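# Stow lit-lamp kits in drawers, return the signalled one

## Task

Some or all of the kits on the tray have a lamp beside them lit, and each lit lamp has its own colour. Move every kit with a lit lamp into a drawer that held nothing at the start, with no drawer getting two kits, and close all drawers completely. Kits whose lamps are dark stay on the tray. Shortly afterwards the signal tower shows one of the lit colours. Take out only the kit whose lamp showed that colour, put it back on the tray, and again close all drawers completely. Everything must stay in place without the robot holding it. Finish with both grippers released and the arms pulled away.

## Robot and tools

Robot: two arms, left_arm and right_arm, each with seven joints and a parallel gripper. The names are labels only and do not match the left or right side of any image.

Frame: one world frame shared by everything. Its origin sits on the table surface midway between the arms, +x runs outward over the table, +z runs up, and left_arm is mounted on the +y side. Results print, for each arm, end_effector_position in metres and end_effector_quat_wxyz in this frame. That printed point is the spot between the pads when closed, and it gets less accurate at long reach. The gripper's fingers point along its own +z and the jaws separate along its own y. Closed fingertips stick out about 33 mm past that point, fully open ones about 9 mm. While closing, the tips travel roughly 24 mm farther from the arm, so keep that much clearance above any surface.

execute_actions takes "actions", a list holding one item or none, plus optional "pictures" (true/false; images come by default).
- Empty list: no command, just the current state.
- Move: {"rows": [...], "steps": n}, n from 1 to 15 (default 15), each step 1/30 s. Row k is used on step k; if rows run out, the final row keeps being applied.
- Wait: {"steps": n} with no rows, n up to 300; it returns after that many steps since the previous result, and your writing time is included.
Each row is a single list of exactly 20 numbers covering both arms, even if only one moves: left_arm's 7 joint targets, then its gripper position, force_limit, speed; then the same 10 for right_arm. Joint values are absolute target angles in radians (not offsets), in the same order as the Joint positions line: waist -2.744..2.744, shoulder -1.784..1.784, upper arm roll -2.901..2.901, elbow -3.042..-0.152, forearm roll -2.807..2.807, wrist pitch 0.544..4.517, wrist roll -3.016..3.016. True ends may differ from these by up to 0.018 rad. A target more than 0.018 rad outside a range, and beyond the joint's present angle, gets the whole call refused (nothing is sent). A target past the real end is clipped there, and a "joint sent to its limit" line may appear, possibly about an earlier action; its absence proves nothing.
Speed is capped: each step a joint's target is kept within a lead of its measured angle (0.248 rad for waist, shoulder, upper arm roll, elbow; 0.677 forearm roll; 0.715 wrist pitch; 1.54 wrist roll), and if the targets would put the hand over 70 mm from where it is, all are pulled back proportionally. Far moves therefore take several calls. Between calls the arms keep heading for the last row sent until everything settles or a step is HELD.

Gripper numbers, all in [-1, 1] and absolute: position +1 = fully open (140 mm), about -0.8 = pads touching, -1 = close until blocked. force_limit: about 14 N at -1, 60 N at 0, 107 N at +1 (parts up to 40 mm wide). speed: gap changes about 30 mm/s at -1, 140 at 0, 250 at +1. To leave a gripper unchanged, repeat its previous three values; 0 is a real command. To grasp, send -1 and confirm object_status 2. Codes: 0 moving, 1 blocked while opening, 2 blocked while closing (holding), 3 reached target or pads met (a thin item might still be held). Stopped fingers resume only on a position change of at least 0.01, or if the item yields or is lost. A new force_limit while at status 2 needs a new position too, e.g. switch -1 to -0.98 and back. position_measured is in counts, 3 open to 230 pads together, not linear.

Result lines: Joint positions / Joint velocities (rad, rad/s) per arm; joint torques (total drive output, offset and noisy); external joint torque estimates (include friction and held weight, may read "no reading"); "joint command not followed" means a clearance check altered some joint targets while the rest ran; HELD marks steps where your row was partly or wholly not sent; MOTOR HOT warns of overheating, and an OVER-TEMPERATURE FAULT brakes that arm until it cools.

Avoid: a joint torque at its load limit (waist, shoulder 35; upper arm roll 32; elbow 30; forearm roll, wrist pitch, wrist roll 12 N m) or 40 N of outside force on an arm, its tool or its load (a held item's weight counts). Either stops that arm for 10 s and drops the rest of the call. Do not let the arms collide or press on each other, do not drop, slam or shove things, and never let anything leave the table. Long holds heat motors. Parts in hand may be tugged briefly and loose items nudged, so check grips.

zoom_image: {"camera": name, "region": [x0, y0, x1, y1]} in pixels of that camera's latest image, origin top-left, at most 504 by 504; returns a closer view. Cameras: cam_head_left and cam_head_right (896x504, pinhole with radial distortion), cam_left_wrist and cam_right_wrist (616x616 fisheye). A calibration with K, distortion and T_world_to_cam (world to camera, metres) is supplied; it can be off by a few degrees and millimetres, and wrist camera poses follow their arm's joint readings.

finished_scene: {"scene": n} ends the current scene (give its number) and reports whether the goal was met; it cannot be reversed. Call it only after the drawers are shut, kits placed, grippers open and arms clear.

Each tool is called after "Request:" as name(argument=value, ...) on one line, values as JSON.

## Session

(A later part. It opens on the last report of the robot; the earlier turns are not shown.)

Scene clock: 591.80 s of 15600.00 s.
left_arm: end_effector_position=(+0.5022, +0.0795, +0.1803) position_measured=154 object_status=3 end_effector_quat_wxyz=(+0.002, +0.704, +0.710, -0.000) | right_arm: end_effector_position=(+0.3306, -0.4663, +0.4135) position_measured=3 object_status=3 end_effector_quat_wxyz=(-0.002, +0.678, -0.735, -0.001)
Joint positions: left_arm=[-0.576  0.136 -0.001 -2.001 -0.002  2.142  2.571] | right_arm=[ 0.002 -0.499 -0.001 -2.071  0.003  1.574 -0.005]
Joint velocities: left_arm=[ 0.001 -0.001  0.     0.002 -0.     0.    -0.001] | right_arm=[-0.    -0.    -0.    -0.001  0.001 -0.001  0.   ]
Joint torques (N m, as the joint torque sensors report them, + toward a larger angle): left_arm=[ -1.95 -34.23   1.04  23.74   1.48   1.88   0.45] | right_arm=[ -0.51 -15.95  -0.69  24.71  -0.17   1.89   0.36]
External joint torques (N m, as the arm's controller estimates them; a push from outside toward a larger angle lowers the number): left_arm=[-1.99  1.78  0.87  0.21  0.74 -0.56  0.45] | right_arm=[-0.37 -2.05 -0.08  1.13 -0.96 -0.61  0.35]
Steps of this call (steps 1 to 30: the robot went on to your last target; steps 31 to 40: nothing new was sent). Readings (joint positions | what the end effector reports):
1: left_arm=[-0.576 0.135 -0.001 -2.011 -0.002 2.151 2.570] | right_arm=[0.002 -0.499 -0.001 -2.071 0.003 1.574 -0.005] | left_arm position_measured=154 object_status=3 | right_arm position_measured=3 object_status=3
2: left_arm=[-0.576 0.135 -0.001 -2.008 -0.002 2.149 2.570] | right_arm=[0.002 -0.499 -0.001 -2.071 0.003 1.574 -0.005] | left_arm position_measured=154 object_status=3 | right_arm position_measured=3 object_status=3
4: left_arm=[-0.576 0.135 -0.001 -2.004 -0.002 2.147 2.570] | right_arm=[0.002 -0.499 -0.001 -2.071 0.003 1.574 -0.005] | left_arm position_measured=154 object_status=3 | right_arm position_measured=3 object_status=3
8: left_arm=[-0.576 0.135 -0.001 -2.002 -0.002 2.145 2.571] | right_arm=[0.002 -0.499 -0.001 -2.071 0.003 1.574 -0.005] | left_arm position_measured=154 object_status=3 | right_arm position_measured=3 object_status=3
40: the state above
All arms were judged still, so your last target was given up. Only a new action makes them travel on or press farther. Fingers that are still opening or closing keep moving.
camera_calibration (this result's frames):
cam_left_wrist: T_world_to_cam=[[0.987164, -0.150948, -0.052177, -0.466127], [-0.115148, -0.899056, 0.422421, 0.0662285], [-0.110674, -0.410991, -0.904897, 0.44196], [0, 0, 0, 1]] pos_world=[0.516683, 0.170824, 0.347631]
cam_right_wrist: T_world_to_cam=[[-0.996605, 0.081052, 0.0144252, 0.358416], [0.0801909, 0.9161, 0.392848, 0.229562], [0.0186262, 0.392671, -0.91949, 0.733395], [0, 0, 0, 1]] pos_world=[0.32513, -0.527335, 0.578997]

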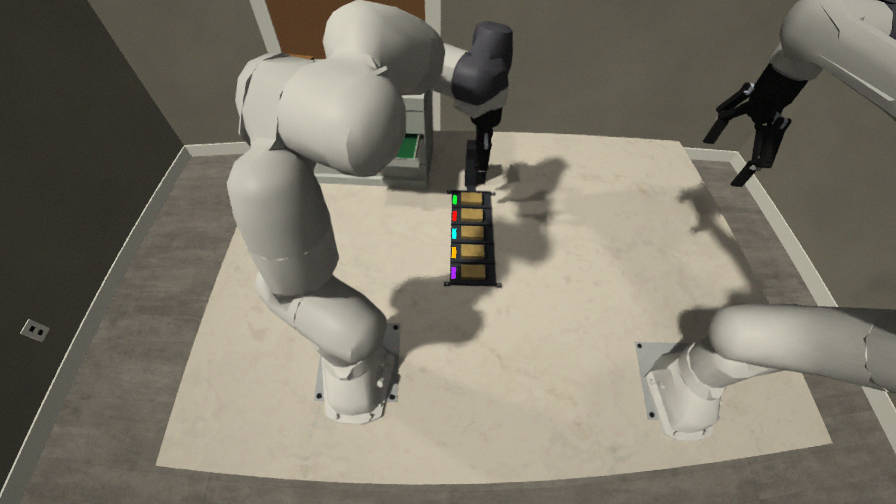

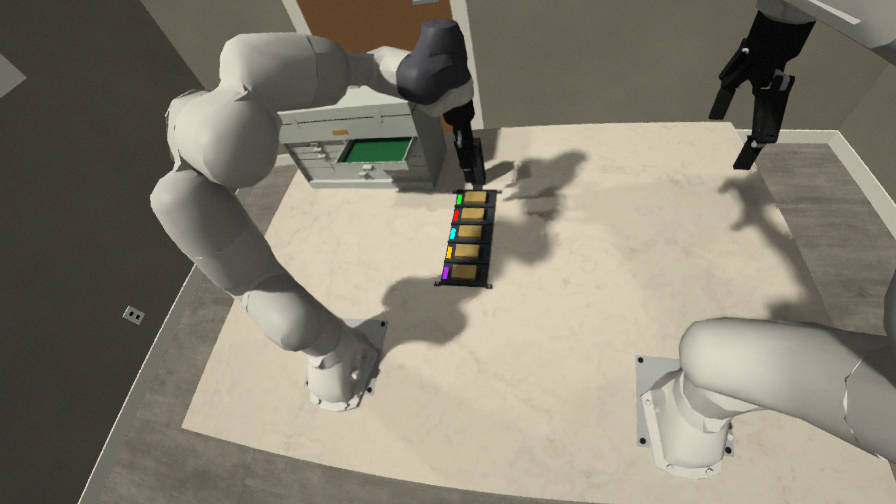

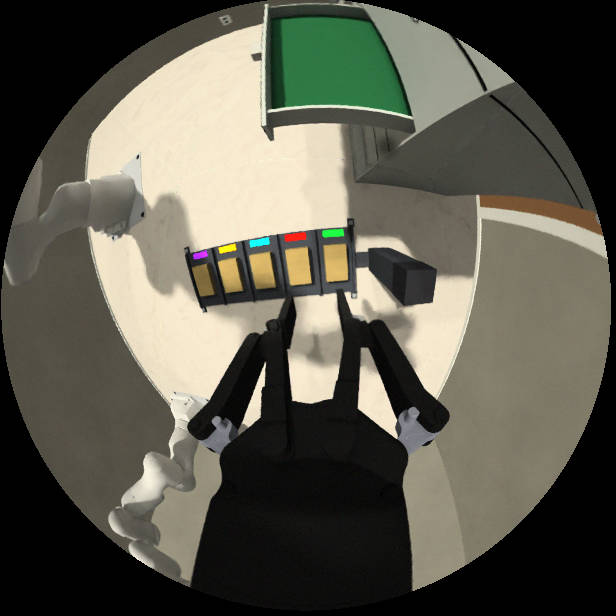

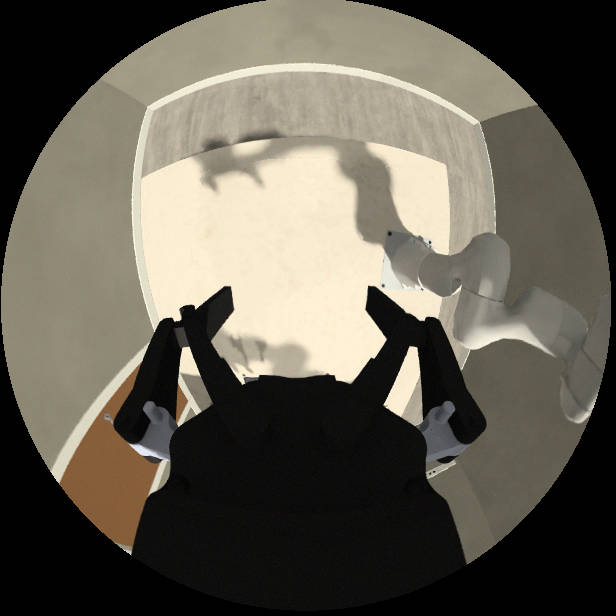

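Request:
execute_actions(actions=[{"rows":[[-0.52,0.331,0,-1.977,0,2.311,2.64,-0.1,-0.3,0, 0,-0.5,0,-2.07,0,1.571,0,1,0,0]],"steps":15}], pictures=false)

Request:
execute_actions(actions=[{"steps":25}])

Scene clock: 613.47 s of 15600.00 s.
left_arm: end_effector_position=(+0.5377, +0.0983, +0.0865) position_measured=141 object_status=3 end_effector_quat_wxyz=(-0.007, +0.701, +0.713, -0.003) | right_arm: end_effector_position=(+0.3306, -0.4663, +0.4135) position_measured=3 object_status=3 end_effector_quat_wxyz=(-0.002, +0.678, -0.735, -0.001)
Joint positions: left_arm=[-0.521  0.333  0.001 -1.979 -0.002  2.296  2.62 ] | right_arm=[ 0.002 -0.499 -0.001 -2.071  0.003  1.574 -0.005]
Joint velocities: left_arm=[ 0.001 -0.018  0.     0.017 -0.001  0.069  0.044] | right_arm=[-0.     0.001  0.    -0.002  0.    -0.001 -0.   ]
Joint torques (N m, as the joint torque sensors report them, + toward a larger angle): left_arm=[ -0.45 -40.43  -0.2   22.     1.29   3.08   0.54] | right_arm=[ -0.88 -15.84  -1.42  24.51  -0.18   1.85   0.39]
External joint torques (N m, as the arm's controller estimates them; a push from outside toward a larger angle lowers the number): left_arm=[-0.54 -0.94 -0.62  0.78  0.65  0.83  0.54] | right_arm=[-0.83 -2.   -0.94  0.98 -0.98 -0.64  0.39]
Steps of this call (steps 1 to 90: nothing new was sent; then 18.17 s passed at rest; steps 91 to 105: all 15 steps of this action). Readings (joint positions | what the end effector reports):
91: left_arm=[-0.570 0.155 -0.004 -1.989 -0.002 2.161 2.575] | right_arm=[0.002 -0.499 -0.001 -2.071 0.003 1.574 -0.005] | left_arm position_measured=154 object_status=0 | right_arm position_measured=3 object_status=3
92: left_arm=[-0.562 0.188 -0.005 -1.978 -0.002 2.183 2.579] | right_arm=[0.002 -0.499 -0.001 -2.071 0.003 1.574 -0.005] | left_arm position_measured=148 object_status=0 | right_arm position_measured=3 object_status=3
94: left_arm=[-0.543 0.258 -0.004 -1.974 -0.002 2.223 2.589] | right_arm=[0.002 -0.499 -0.001 -2.071 0.003 1.574 -0.005] | left_arm position_measured=141 object_status=0 | right_arm position_measured=3 object_status=3
98: left_arm=[-0.522 0.333 0.001 -1.986 -0.002 2.265 2.605] | right_arm=[0.002 -0.499 -0.001 -2.071 0.003 1.574 -0.005] | left_arm position_measured=141 object_status=0 | right_arm position_measured=3 object_status=3
105: the state above

Scene clock: 614.30 s of 15600.00 s.
left_arm: end_effector_position=(+0.5411, +0.0965, +0.0881) position_measured=141 object_status=3 end_effector_quat_wxyz=(-0.002, +0.705, +0.709, -0.001) | right_arm: end_effector_position=(+0.3306, -0.4663, +0.4135) position_measured=3 object_status=3 end_effector_quat_wxyz=(-0.002, +0.678, -0.735, -0.001)
Joint positions: left_arm=[-0.521  0.332  0.001 -1.978 -0.002  2.307  2.632] | right_arm=[ 0.002 -0.499 -0.001 -2.071  0.003  1.574 -0.005]
Joint velocities: left_arm=[ 0.001 -0.002  0.     0.001  0.    -0.001  0.001] | right_arm=[ 0.001  0.001  0.001  0.001 -0.001  0.     0.001]
Joint torques (N m, as the joint torque sensors report them, + toward a larger angle): left_arm=[ -0.56 -41.95  -0.36  21.78   1.27   3.17   0.43] | right_arm=[ -0.56 -16.14  -0.72  24.58  -0.17   1.85   0.41]
External joint torques (N m, as the arm's controller estimates them; a push from outside toward a larger angle lowers the number): left_arm=[-0.49 -1.17 -0.64 -0.33  0.62  0.74  0.43] | right_arm=[-0.59 -2.08 -0.35  0.88 -0.98 -0.66  0.41]
Steps of this call (steps 1 to 25: the robot went on to your last target). Readings (joint positions | what the end effector reports):
1: left_arm=[-0.521 0.332 0.001 -1.978 -0.002 2.298 2.621] | right_arm=[0.002 -0.499 -0.001 -2.071 0.003 1.574 -0.005] | left_arm position_measured=141 object_status=3 | right_arm position_measured=3 object_status=3
2: left_arm=[-0.521 0.332 0.001 -1.978 -0.002 2.300 2.623] | right_arm=[0.002 -0.499 -0.001 -2.071 0.003 1.574 -0.005] | left_arm position_measured=141 object_status=3 | right_arm position_measured=3 object_status=3
4: left_arm=[-0.521 0.332 0.001 -1.978 -0.002 2.302 2.625] | right_arm=[0.002 -0.499 -0.001 -2.071 0.003 1.574 -0.005] | left_arm position_measured=141 object_status=3 | right_arm position_measured=3 object_status=3
8: left_arm=[-0.521 0.332 0.001 -1.978 -0.002 2.305 2.628] | right_arm=[0.002 -0.499 -0.001 -2.071 0.003 1.574 -0.005] | left_arm position_measured=141 object_status=3 | right_arm position_measured=3 object_status=3
25: the state above
camera_calibration (this result's frames):
cam_left_wrist: T_world_to_cam=[[0.986269, -0.153997, -0.0596429, -0.505342], [-0.115311, -0.900716, 0.418824, 0.125481], [-0.118219, -0.406196, -0.906106, 0.373563], [0, 0, 0, 1]] pos_world=[0.557036, 0.186941, 0.255793]
cam_right_wrist: T_world_to_cam=[[-0.996606, 0.0810536, 0.0144134, 0.358422], [0.0801879, 0.916104, 0.392841, 0.229565], [0.018637, 0.392663, -0.919494, 0.733397], [0, 0, 0, 1]] pos_world=[0.325128, -0.527334, 0.579005]

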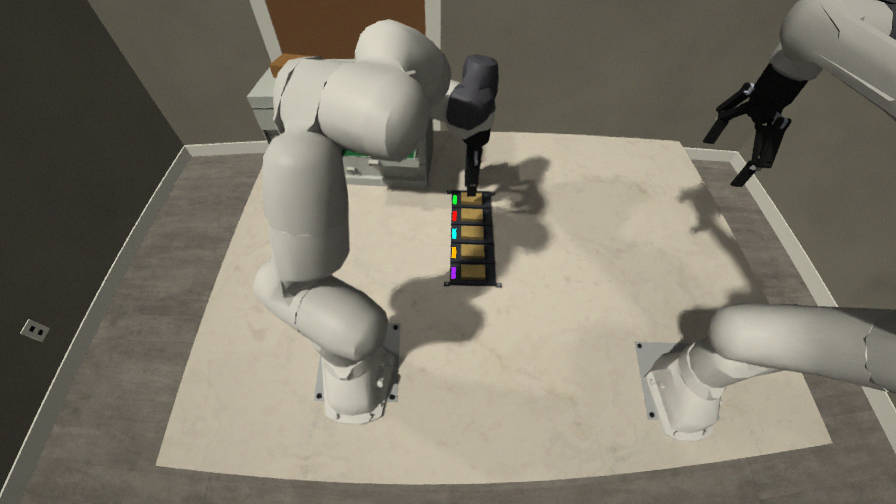

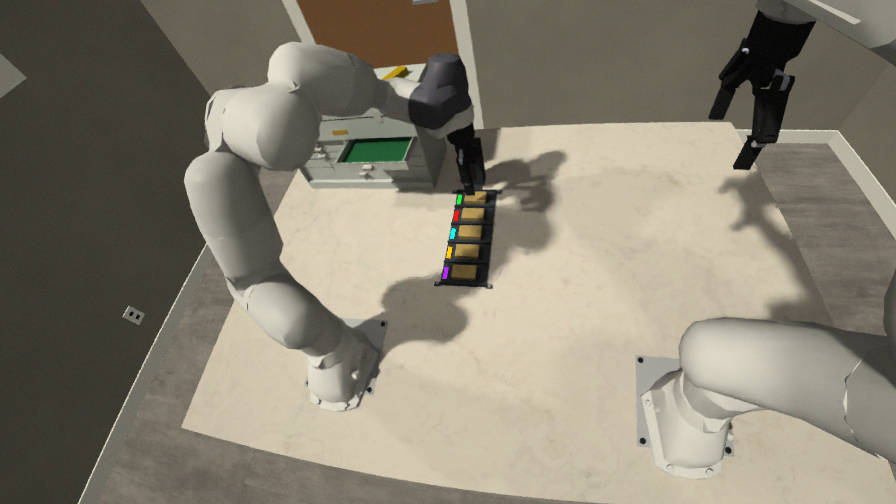

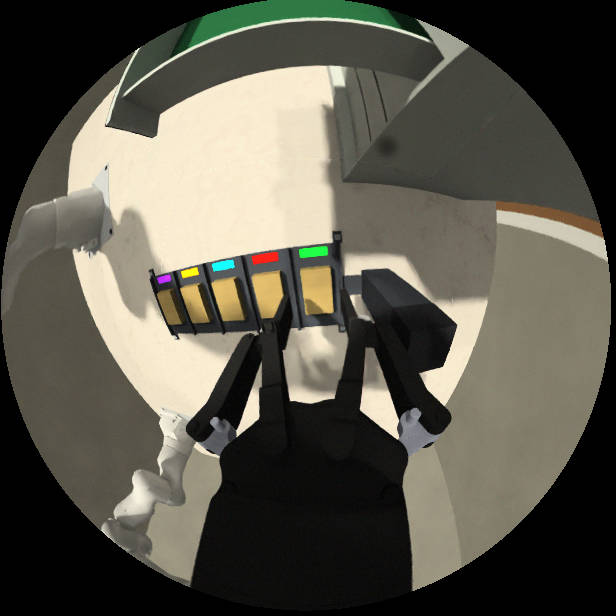

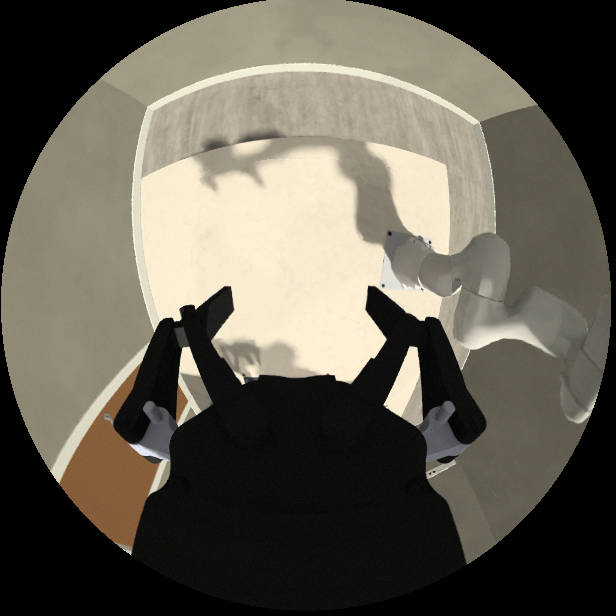

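Request:
execute_actions(actions=[{"rows":[[-0.513,0.331,0,-1.977,0,2.311,1.065,0.2,-0.3,0, 0,-0.5,0,-2.07,0,1.571,0,1,0,0]],"steps":15}], pictures=false)

Request:
execute_actions(actions=[{"steps":40}])

Scene clock: 638.67 s of 15600.00 s.
left_arm: end_effector_position=(+0.5425, +0.0988, +0.0881) position_measured=104 object_status=3 end_effector_quat_wxyz=(-0.002, +0.152, +0.988, +0.000) | right_arm: end_effector_position=(+0.3306, -0.4663, +0.4135) position_measured=3 object_status=3 end_effector_quat_wxyz=(-0.002, +0.678, -0.735, -0.001)
Joint positions: left_arm=[-0.516  0.332  0.001 -1.978 -0.002  2.307  1.377] | right_arm=[ 0.002 -0.499 -0.001 -2.071  0.003  1.574 -0.005]
Joint velocities: left_arm=[-0.     0.002  0.001  0.001 -0.001  0.001 -1.01 ] | right_arm=[-0.001 -0.002 -0.     0.     0.     0.    -0.   ]
Joint torques (N m, as the joint torque sensors report them, + toward a larger angle): left_arm=[  1.3  -41.31   0.68  23.08   1.19   3.19  -0.48] | right_arm=[ -0.46 -15.43  -0.61  24.71  -0.21   1.86   0.39]
External joint torques (N m, as the arm's controller estimates them; a push from outside toward a larger angle lowers the number): left_arm=[ 1.21 -0.74  0.3   1.08  0.59  0.77 -0.49] | right_arm=[-0.48 -1.31 -0.22  1.   -1.02 -0.64  0.39]
Steps of this call (steps 1 to 15: the robot went on to your last target; steps 16 to 90: nothing new was sent; then 20.87 s passed at rest; steps 91 to 105: all 15 steps of this action). Readings (joint positions | what the end effector reports):
91: left_arm=[-0.520 0.332 0.001 -1.978 -0.002 2.307 2.486] | right_arm=[0.002 -0.499 -0.001 -2.071 0.003 1.574 -0.005] | left_arm position_measured=141 object_status=0 | right_arm position_measured=3 object_status=3
92: left_arm=[-0.519 0.332 0.001 -1.978 -0.002 2.307 2.339] | right_arm=[0.002 -0.499 -0.001 -2.071 0.003 1.574 -0.005] | left_arm position_measured=135 object_status=0 | right_arm position_measured=3 object_status=3
94: left_arm=[-0.517 0.332 0.001 -1.978 -0.002 2.307 2.090] | right_arm=[0.002 -0.499 -0.001 -2.071 0.003 1.574 -0.005] | left_arm position_measured=120 object_status=0 | right_arm position_measured=3 object_status=3
98: left_arm=[-0.516 0.332 0.001 -1.978 -0.002 2.307 1.729] | right_arm=[0.002 -0.499 -0.001 -2.071 0.003 1.574 -0.005] | left_arm position_measured=104 object_status=0 | right_arm position_measured=3 object_status=3
105: the state above

Scene clock: 640.00 s of 15600.00 s.
left_arm: end_effector_position=(+0.5425, +0.0989, +0.0882) position_measured=104 object_status=3 end_effector_quat_wxyz=(-0.002, +0.002, +1.000, +0.000) | right_arm: end_effector_position=(+0.3306, -0.4663, +0.4135) position_measured=3 object_status=3 end_effector_quat_wxyz=(-0.002, +0.678, -0.735, -0.001)
Joint positions: left_arm=[-0.516  0.332  0.001 -1.978 -0.002  2.307  1.076] | right_arm=[ 0.002 -0.499 -0.001 -2.071  0.003  1.574 -0.005]
Joint velocities: left_arm=[-0.002  0.001 -0.001  0.    -0.001  0.    -0.014] | right_arm=[-0.    -0.     0.     0.001  0.    -0.    -0.001]
Joint torques (N m, as the joint torque sensors report them, + toward a larger angle): left_arm=[  0.66 -40.91   0.45  22.5    1.24   3.13  -0.33] | right_arm=[ -0.79 -15.76  -1.22  24.45  -0.19   1.85   0.39]
External joint torques (N m, as the arm's controller estimates them; a push from outside toward a larger angle lowers the number): left_arm=[ 0.82 -0.24  0.28  0.41  0.65  0.68 -0.33] | right_arm=[-0.84 -1.71 -0.89  0.78 -1.   -0.64  0.39]
Steps of this call (steps 1 to 40: the robot went on to your last target). Readings (joint positions | what the end effector reports):
1: left_arm=[-0.516 0.332 0.001 -1.978 -0.002 2.307 1.345] | right_arm=[0.002 -0.499 -0.001 -2.071 0.003 1.574 -0.005] | left_arm position_measured=104 object_status=3 | right_arm position_measured=3 object_status=3
2: left_arm=[-0.516 0.332 0.001 -1.978 -0.002 2.307 1.317] | right_arm=[0.002 -0.499 -0.001 -2.071 0.003 1.574 -0.005] | left_arm position_measured=104 object_status=3 | right_arm position_measured=3 object_status=3
4: left_arm=[-0.516 0.332 0.001 -1.978 -0.002 2.307 1.269] | right_arm=[0.002 -0.499 -0.001 -2.071 0.003 1.574 -0.005] | left_arm position_measured=104 object_status=3 | right_arm position_measured=3 object_status=3
8: left_arm=[-0.516 0.332 0.001 -1.978 -0.002 2.307 1.199] | right_arm=[0.002 -0.499 -0.001 -2.071 0.003 1.574 -0.005] | left_arm position_measured=104 object_status=3 | right_arm position_measured=3 object_status=3
40: the state above
camera_calibration (this result's frames):
cam_left_wrist: T_world_to_cam=[[0.163125, 0.985033, -0.0556754, -0.172764], [0.900557, -0.125612, 0.416195, -0.499765], [0.402972, -0.118031, -0.907569, 0.0636327], [0, 0, 0, 1]] pos_world=[0.452607, 0.114912, 0.256132]
cam_right_wrist: T_world_to_cam=[[-0.996605, 0.0810574, 0.0144042, 0.358427], [0.0801879, 0.916107, 0.392834, 0.229568], [0.0186463, 0.392656, -0.919497, 0.733398], [0, 0, 0, 1]] pos_world=[0.325127, -0.527335, 0.579012]

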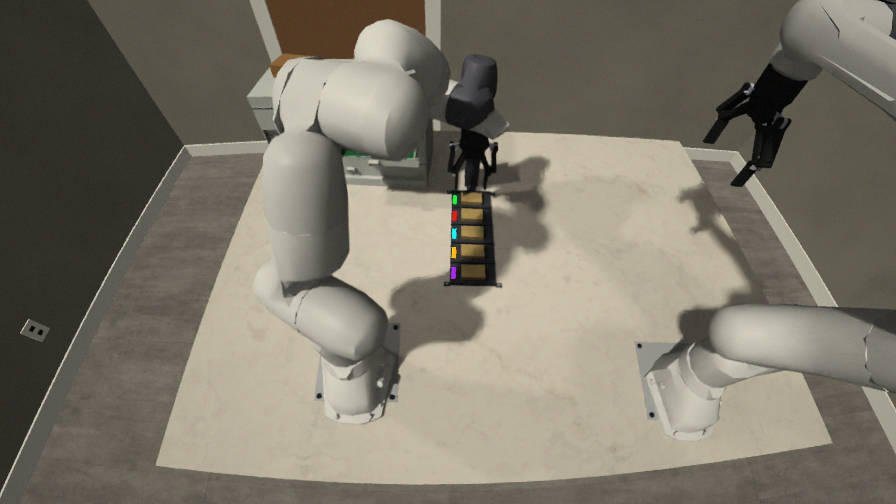

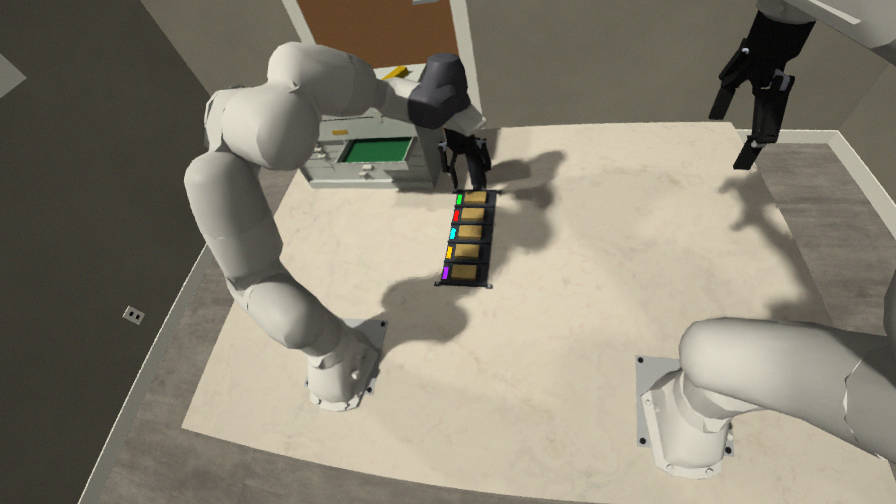

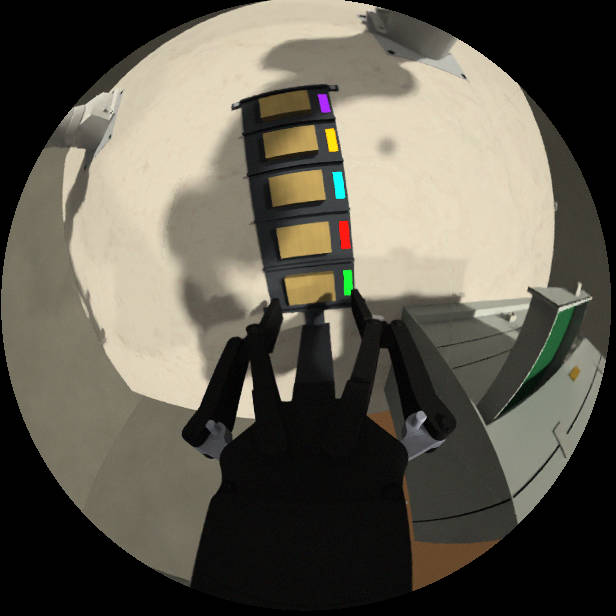

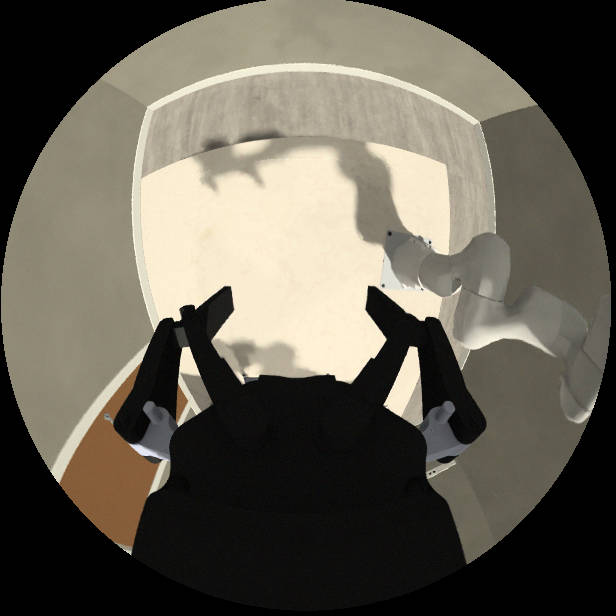

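Request:
execute_actions(actions=[{"rows":[[-0.53,0.332,0,-1.978,0,2.34,1.055,0.15,-0.3,0, 0,-0.5,0,-2.07,0,1.571,0,1,0,0],[-0.53,0.34,0,-1.979,0,2.36,1.055,0.15,-0.3,0, 0,-0.5,0,-2.07,0,1.571,0,1,0,0],[-0.53,0.35,0,-1.98,0,2.38,1.055,0.15,-0.3,0, 0,-0.5,0,-2.07,0,1.571,0,1,0,0],[-0.53,0.36,0,-1.981,0,2.40,1.055,0.15,-0.3,0, 0,-0.5,0,-2.07,0,1.571,0,1,0,0],[-0.53,0.37,0,-1.982,0,2.40,1.055,0.15,-0.3,0, 0,-0.5,0,-2.07,0,1.571,0,1,0,0],[-0.53,0.38,0,-1.983,0,2.40,1.055,0.15,-0.3,0, 0,-0.5,0,-2.07,0,1.571,0,1,0,0],[-0.53,0.39,0,-1.984,0,2.40,1.055,0.15,-0.3,0, 0,-0.5,0,-2.07,0,1.571,0,1,0,0],[-0.53,0.397,0,-1.985,0,2.40,1.055,0.15,-0.3,0, 0,-0.5,0,-2.07,0,1.571,0,1,0,0],[-0.53,0.403,0,-1.985,0,2.40,1.055,0.15,-0.3,0, 0,-0.5,0,-2.07,0,1.571,0,1,0,0],[-0.53,0.408,0,-1.985,0,2.40,1.055,0.15,-0.3,0, 0,-0.5,0,-2.07,0,1.571,0,1,0,0],[-0.53,0.412,0,-1.986,0,2.40,1.055,0.15,-0.3,0, 0,-0.5,0,-2.07,0,1.571,0,1,0,0]],"steps":15}], pictures=false)

Request:
execute_actions(actions=[{"steps":15}])

Scene clock: 661.37 s of 15600.00 s.
left_arm: end_effector_position=(+0.5392, +0.0928, +0.0430) position_measured=110 object_status=3 end_effector_quat_wxyz=(-0.005, +0.002, +1.000, +0.002) | right_arm: end_effector_position=(+0.3306, -0.4663, +0.4135) position_measured=3 object_status=3 end_effector_quat_wxyz=(-0.002, +0.678, -0.735, -0.001)
Joint positions: left_arm=[-0.528  0.412  0.001 -1.987 -0.002  2.389  1.064] | right_arm=[ 0.002 -0.499 -0.001 -2.071  0.003  1.574 -0.005]
Joint velocities: left_arm=[-0.     0.017 -0.     0.001  0.001  0.036 -0.007] | right_arm=[ 0.001 -0.001  0.    -0.    -0.    -0.    -0.   ]
Joint torques (N m, as the joint torque sensors report them, + toward a larger angle): left_arm=[ -2.54 -42.98  -0.59  21.59   1.11   3.42  -0.17] | right_arm=[ -0.92 -15.83  -1.05  24.7   -0.17   1.83   0.35]
External joint torques (N m, as the arm's controller estimates them; a push from outside toward a larger angle lowers the number): left_arm=[-2.5   1.41 -0.94 -0.95  0.55  0.81 -0.17] | right_arm=[-0.96 -1.77 -0.67  1.03 -0.98 -0.67  0.35]
Steps of this call (steps 1 to 30: the robot went on to your last target; steps 31 to 90: nothing new was sent; then 17.87 s passed at rest; steps 91 to 105: all 15 steps of this action). Readings (joint positions | what the end effector reports):
91: left_arm=[-0.517 0.332 0.001 -1.978 -0.002 2.311 1.071] | right_arm=[0.002 -0.499 -0.001 -2.071 0.003 1.574 -0.005] | left_arm position_measured=104 object_status=0 | right_arm position_measured=3 object_status=3
92: left_arm=[-0.519 0.333 0.001 -1.978 -0.002 2.319 1.070] | right_arm=[0.002 -0.499 -0.001 -2.071 0.003 1.574 -0.005] | left_arm position_measured=109 object_status=0 | right_arm position_measured=3 object_status=3
94: left_arm=[-0.524 0.340 0.001 -1.978 -0.002 2.341 1.068] | right_arm=[0.002 -0.499 -0.001 -2.071 0.003 1.574 -0.005] | left_arm position_measured=110 object_status=0 | right_arm position_measured=3 object_status=3
98: left_arm=[-0.528 0.374 0.001 -1.980 -0.002 2.372 1.066] | right_arm=[0.002 -0.499 -0.001 -2.071 0.003 1.574 -0.005] | left_arm position_measured=110 object_status=0 | right_arm position_measured=3 object_status=3
105: the state above

Scene clock: 661.87 s of 15600.00 s.
left_arm: end_effector_position=(+0.5410, +0.0918, +0.0435) position_measured=110 object_status=3 end_effector_quat_wxyz=(-0.002, +0.001, +1.000, +0.001) | right_arm: end_effector_position=(+0.3306, -0.4663, +0.4135) position_measured=3 object_status=3 end_effector_quat_wxyz=(-0.002, +0.678, -0.735, -0.001)
Joint positions: left_arm=[-0.528  0.412  0.001 -1.987 -0.002  2.395  1.062] | right_arm=[ 0.002 -0.499 -0.001 -2.071  0.003  1.574 -0.005]
Joint velocities: left_arm=[-0.001  0.    -0.    -0.001  0.002  0.003 -0.002] | right_arm=[ 0.001  0.    -0.001 -0.001 -0.    -0.    -0.001]
Joint torques (N m, as the joint torque sensors report them, + toward a larger angle): left_arm=[ -1.88 -42.18  -0.02  21.71   1.2    3.2   -0.31] | right_arm=[ -0.87 -15.77  -0.84  24.34  -0.19   1.85   0.36]
External joint torques (N m, as the arm's controller estimates them; a push from outside toward a larger angle lowers the number): left_arm=[-1.75 -0.45 -0.28  0.82  0.66  0.79 -0.31] | right_arm=[-0.87 -1.85 -0.42  0.76 -0.99 -0.64  0.36]
Steps of this call (steps 1 to 15: the robot went on to your last target). Readings (joint positions | what the end effector reports):
1: left_arm=[-0.528 0.412 0.001 -1.987 -0.002 2.390 1.064] | right_arm=[0.002 -0.499 -0.001 -2.071 0.003 1.574 -0.005] | left_arm position_measured=110 object_status=3 | right_arm position_measured=3 object_status=3
2: left_arm=[-0.528 0.412 0.001 -1.987 -0.002 2.391 1.063] | right_arm=[0.002 -0.499 -0.001 -2.071 0.003 1.574 -0.005] | left_arm position_measured=110 object_status=3 | right_arm position_measured=3 object_status=3
4: left_arm=[-0.528 0.412 0.001 -1.987 -0.002 2.393 1.063] | right_arm=[0.002 -0.499 -0.001 -2.071 0.003 1.574 -0.005] | left_arm position_measured=110 object_status=3 | right_arm position_measured=3 object_status=3
8: left_arm=[-0.528 0.412 0.001 -1.987 -0.002 2.394 1.063] | right_arm=[0.002 -0.499 -0.001 -2.071 0.003 1.574 -0.005] | left_arm position_measured=110 object_status=3 | right_arm position_measured=3 object_status=3
15: the state above
All arms were judged still, so your last target was given up. Only a new action makes them travel on or press farther. Fingers that are still opening or closing keep moving.
camera_calibration (this result's frames):
cam_left_wrist: T_world_to_cam=[[0.161161, 0.985382, -0.0552263, -0.167024], [0.900876, -0.124026, 0.415981, -0.481015], [0.403051, -0.116792, -0.907695, 0.022735], [0, 0, 0, 1]] pos_world=[0.451089, 0.107579, 0.211506]
cam_right_wrist: T_world_to_cam=[[-0.996605, 0.0810585, 0.0143988, 0.35843], [0.0801869, 0.916108, 0.39283, 0.229569], [0.0186514, 0.392651, -0.919498, 0.733399], [0, 0, 0, 1]] pos_world=[0.325126, -0.527334, 0.579016]

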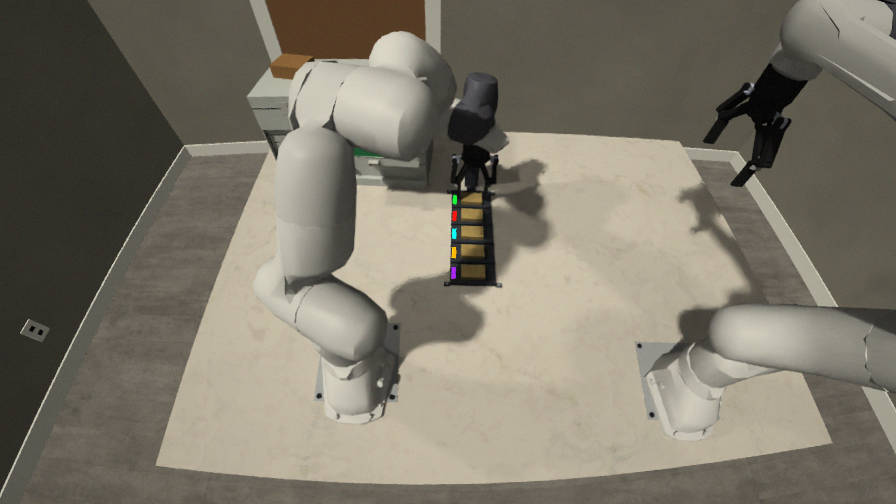

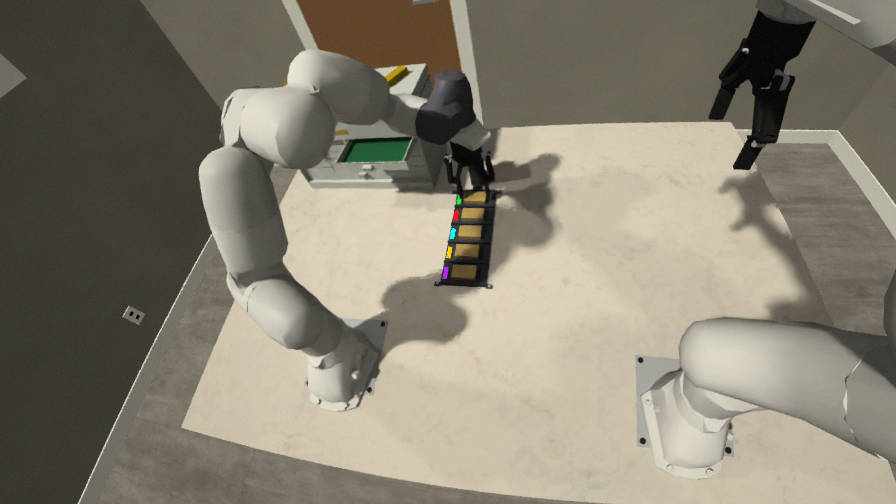

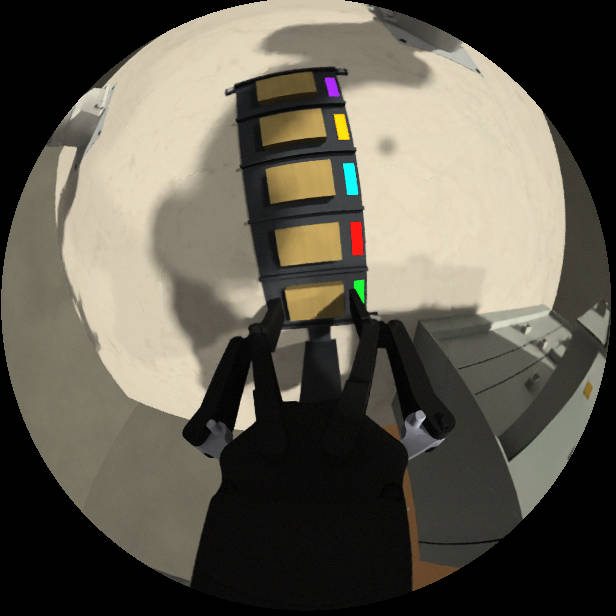

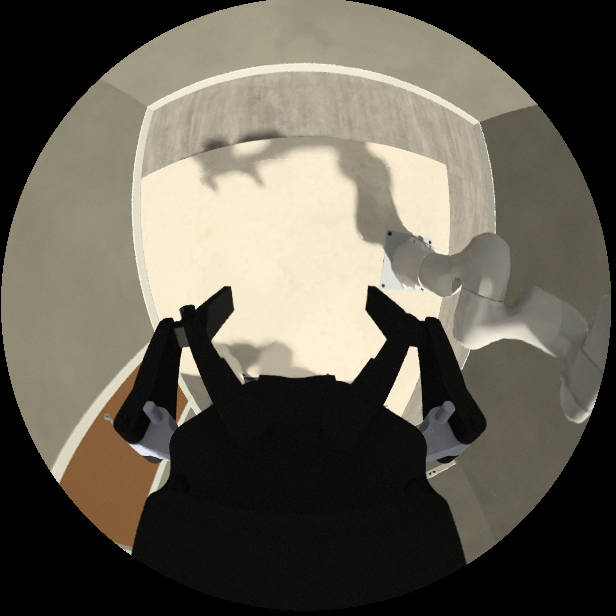

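Request:
execute_actions(actions=[{"rows":[[-0.53,0.42,0,-1.987,0,2.416,1.055,0.08,-0.3,-0.5, 0,-0.5,0,-2.07,0,1.571,0,1,0,0],[-0.53,0.42,0,-1.987,0,2.416,1.055,0.08,-0.3,-0.5, 0,-0.5,0,-2.07,0,1.571,0,1,0,0],[-0.53,0.428,0,-1.987,0,2.416,1.055,0.08,-0.3,-0.5, 0,-0.5,0,-2.07,0,1.571,0,1,0,0]],"steps":12}], pictures=false)

Request:
execute_actions(actions=[{"rows":[[-0.53,0.428,0,-1.987,0,2.416,1.055,-1,-0.3,-0.5, 0,-0.5,0,-2.07,0,1.571,0,1,0,0]],"steps":15}], pictures=false)

Scene clock: 676.50 s of 15600.00 s.
left_arm: end_effector_position=(+0.5416, +0.0915, +0.0361) position_measured=119 object_status=0 end_effector_quat_wxyz=(-0.001, +0.001, +1.000, +0.000) | right_arm: end_effector_position=(+0.3306, -0.4663, +0.4135) position_measured=3 object_status=3 end_effector_quat_wxyz=(-0.002, +0.678, -0.735, -0.001)
Joint positions: left_arm=[-0.528  0.427  0.001 -1.987 -0.002  2.41   1.062] | right_arm=[ 0.002 -0.499 -0.001 -2.071  0.003  1.574 -0.005]
Joint velocities: left_arm=[ 0.     0.002  0.001  0.     0.     0.011 -0.001] | right_arm=[ 0.    -0.001  0.001  0.    -0.001 -0.001  0.001]
Joint torques (N m, as the joint torque sensors report them, + toward a larger angle): left_arm=[ -2.21 -41.04  -0.12  20.39   1.15   3.12  -0.25] | right_arm=[ -0.47 -15.79  -0.88  24.63  -0.23   1.84   0.37]
External joint torques (N m, as the arm's controller estimates them; a push from outside toward a larger angle lowers the number): left_arm=[-2.24  1.11 -0.54 -0.46  0.62  0.7  -0.25] | right_arm=[-0.52 -1.75 -0.53  0.96 -1.04 -0.66  0.37]
Steps of this call (steps 1 to 90: nothing new was sent; then 11.23 s passed at rest; steps 91 to 102: all 12 steps of this action). Readings (joint positions | what the end effector reports):
91: left_arm=[-0.528 0.413 0.001 -1.987 -0.002 2.399 1.062] | right_arm=[0.002 -0.499 -0.001 -2.071 0.003 1.574 -0.005] | left_arm position_measured=110 object_status=0 | right_arm position_measured=3 object_status=3
92: left_arm=[-0.528 0.414 0.001 -1.987 -0.002 2.401 1.062] | right_arm=[0.002 -0.499 -0.001 -2.071 0.003 1.574 -0.005] | left_arm position_measured=114 object_status=0 | right_arm position_measured=3 object_status=3
94: left_arm=[-0.528 0.419 0.001 -1.987 -0.002 2.405 1.062] | right_arm=[0.002 -0.499 -0.001 -2.071 0.003 1.574 -0.005] | left_arm position_measured=119 object_status=0 | right_arm position_measured=3 object_status=3
98: left_arm=[-0.528 0.426 0.001 -1.987 -0.002 2.408 1.062] | right_arm=[0.002 -0.499 -0.001 -2.071 0.003 1.574 -0.005] | left_arm position_measured=119 object_status=0 | right_arm position_measured=3 object_status=3
102: the state above

Scene clock: 677.00 s of 15600.00 s.
left_arm: end_effector_position=(+0.5421, +0.0912, +0.0367) position_measured=132 object_status=2 end_effector_quat_wxyz=(-0.001, +0.001, +1.000, +0.000) | right_arm: end_effector_position=(+0.3306, -0.4663, +0.4135) position_measured=3 object_status=3 end_effector_quat_wxyz=(-0.002, +0.678, -0.735, -0.001)
Joint positions: left_arm=[-0.528  0.426  0.001 -1.987 -0.002  2.411  1.062] | right_arm=[ 0.002 -0.499 -0.001 -2.071  0.003  1.574 -0.005]
Joint velocities: left_arm=[-0.001 -0.     0.001  0.001  0.002 -0.001  0.001] | right_arm=[-0.     0.     0.     0.001  0.001 -0.001  0.   ]
Joint torques (N m, as the joint torque sensors report them, + toward a larger angle): left_arm=[ -2.23 -41.48  -0.51  19.68   1.2    3.42  -0.33] | right_arm=[ -0.77 -15.92  -0.69  24.62  -0.19   1.94   0.39]
External joint torques (N m, as the arm's controller estimates them; a push from outside toward a larger angle lowers the number): left_arm=[-2.24  0.78 -0.91 -1.25  0.66  0.98 -0.33] | right_arm=[-0.76 -1.8  -0.25  0.9  -1.   -0.57  0.39]
Steps of this call (steps 1 to 15: all 15 steps of this action). Readings (joint positions | what the end effector reports):
1: left_arm=[-0.528 0.427 0.001 -1.987 -0.002 2.410 1.062] | right_arm=[0.002 -0.499 -0.001 -2.071 0.003 1.574 -0.005] | left_arm position_measured=119 object_status=0 | right_arm position_measured=3 object_status=3
2: left_arm=[-0.528 0.427 0.001 -1.987 -0.002 2.411 1.062] | right_arm=[0.002 -0.499 -0.001 -2.071 0.003 1.574 -0.005] | left_arm position_measured=123 object_status=0 | right_arm position_measured=3 object_status=3
4: left_arm=[-0.528 0.426 0.001 -1.987 -0.002 2.411 1.062] | right_arm=[0.002 -0.499 -0.001 -2.071 0.003 1.574 -0.005] | left_arm position_measured=132 object_status=0 | right_arm position_measured=3 object_status=3
8: left_arm=[-0.528 0.426 0.001 -1.987 -0.002 2.411 1.062] | right_arm=[0.002 -0.499 -0.001 -2.071 0.003 1.574 -0.005] | left_arm position_measured=132 object_status=0 | right_arm position_measured=3 object_status=3
15: the state above


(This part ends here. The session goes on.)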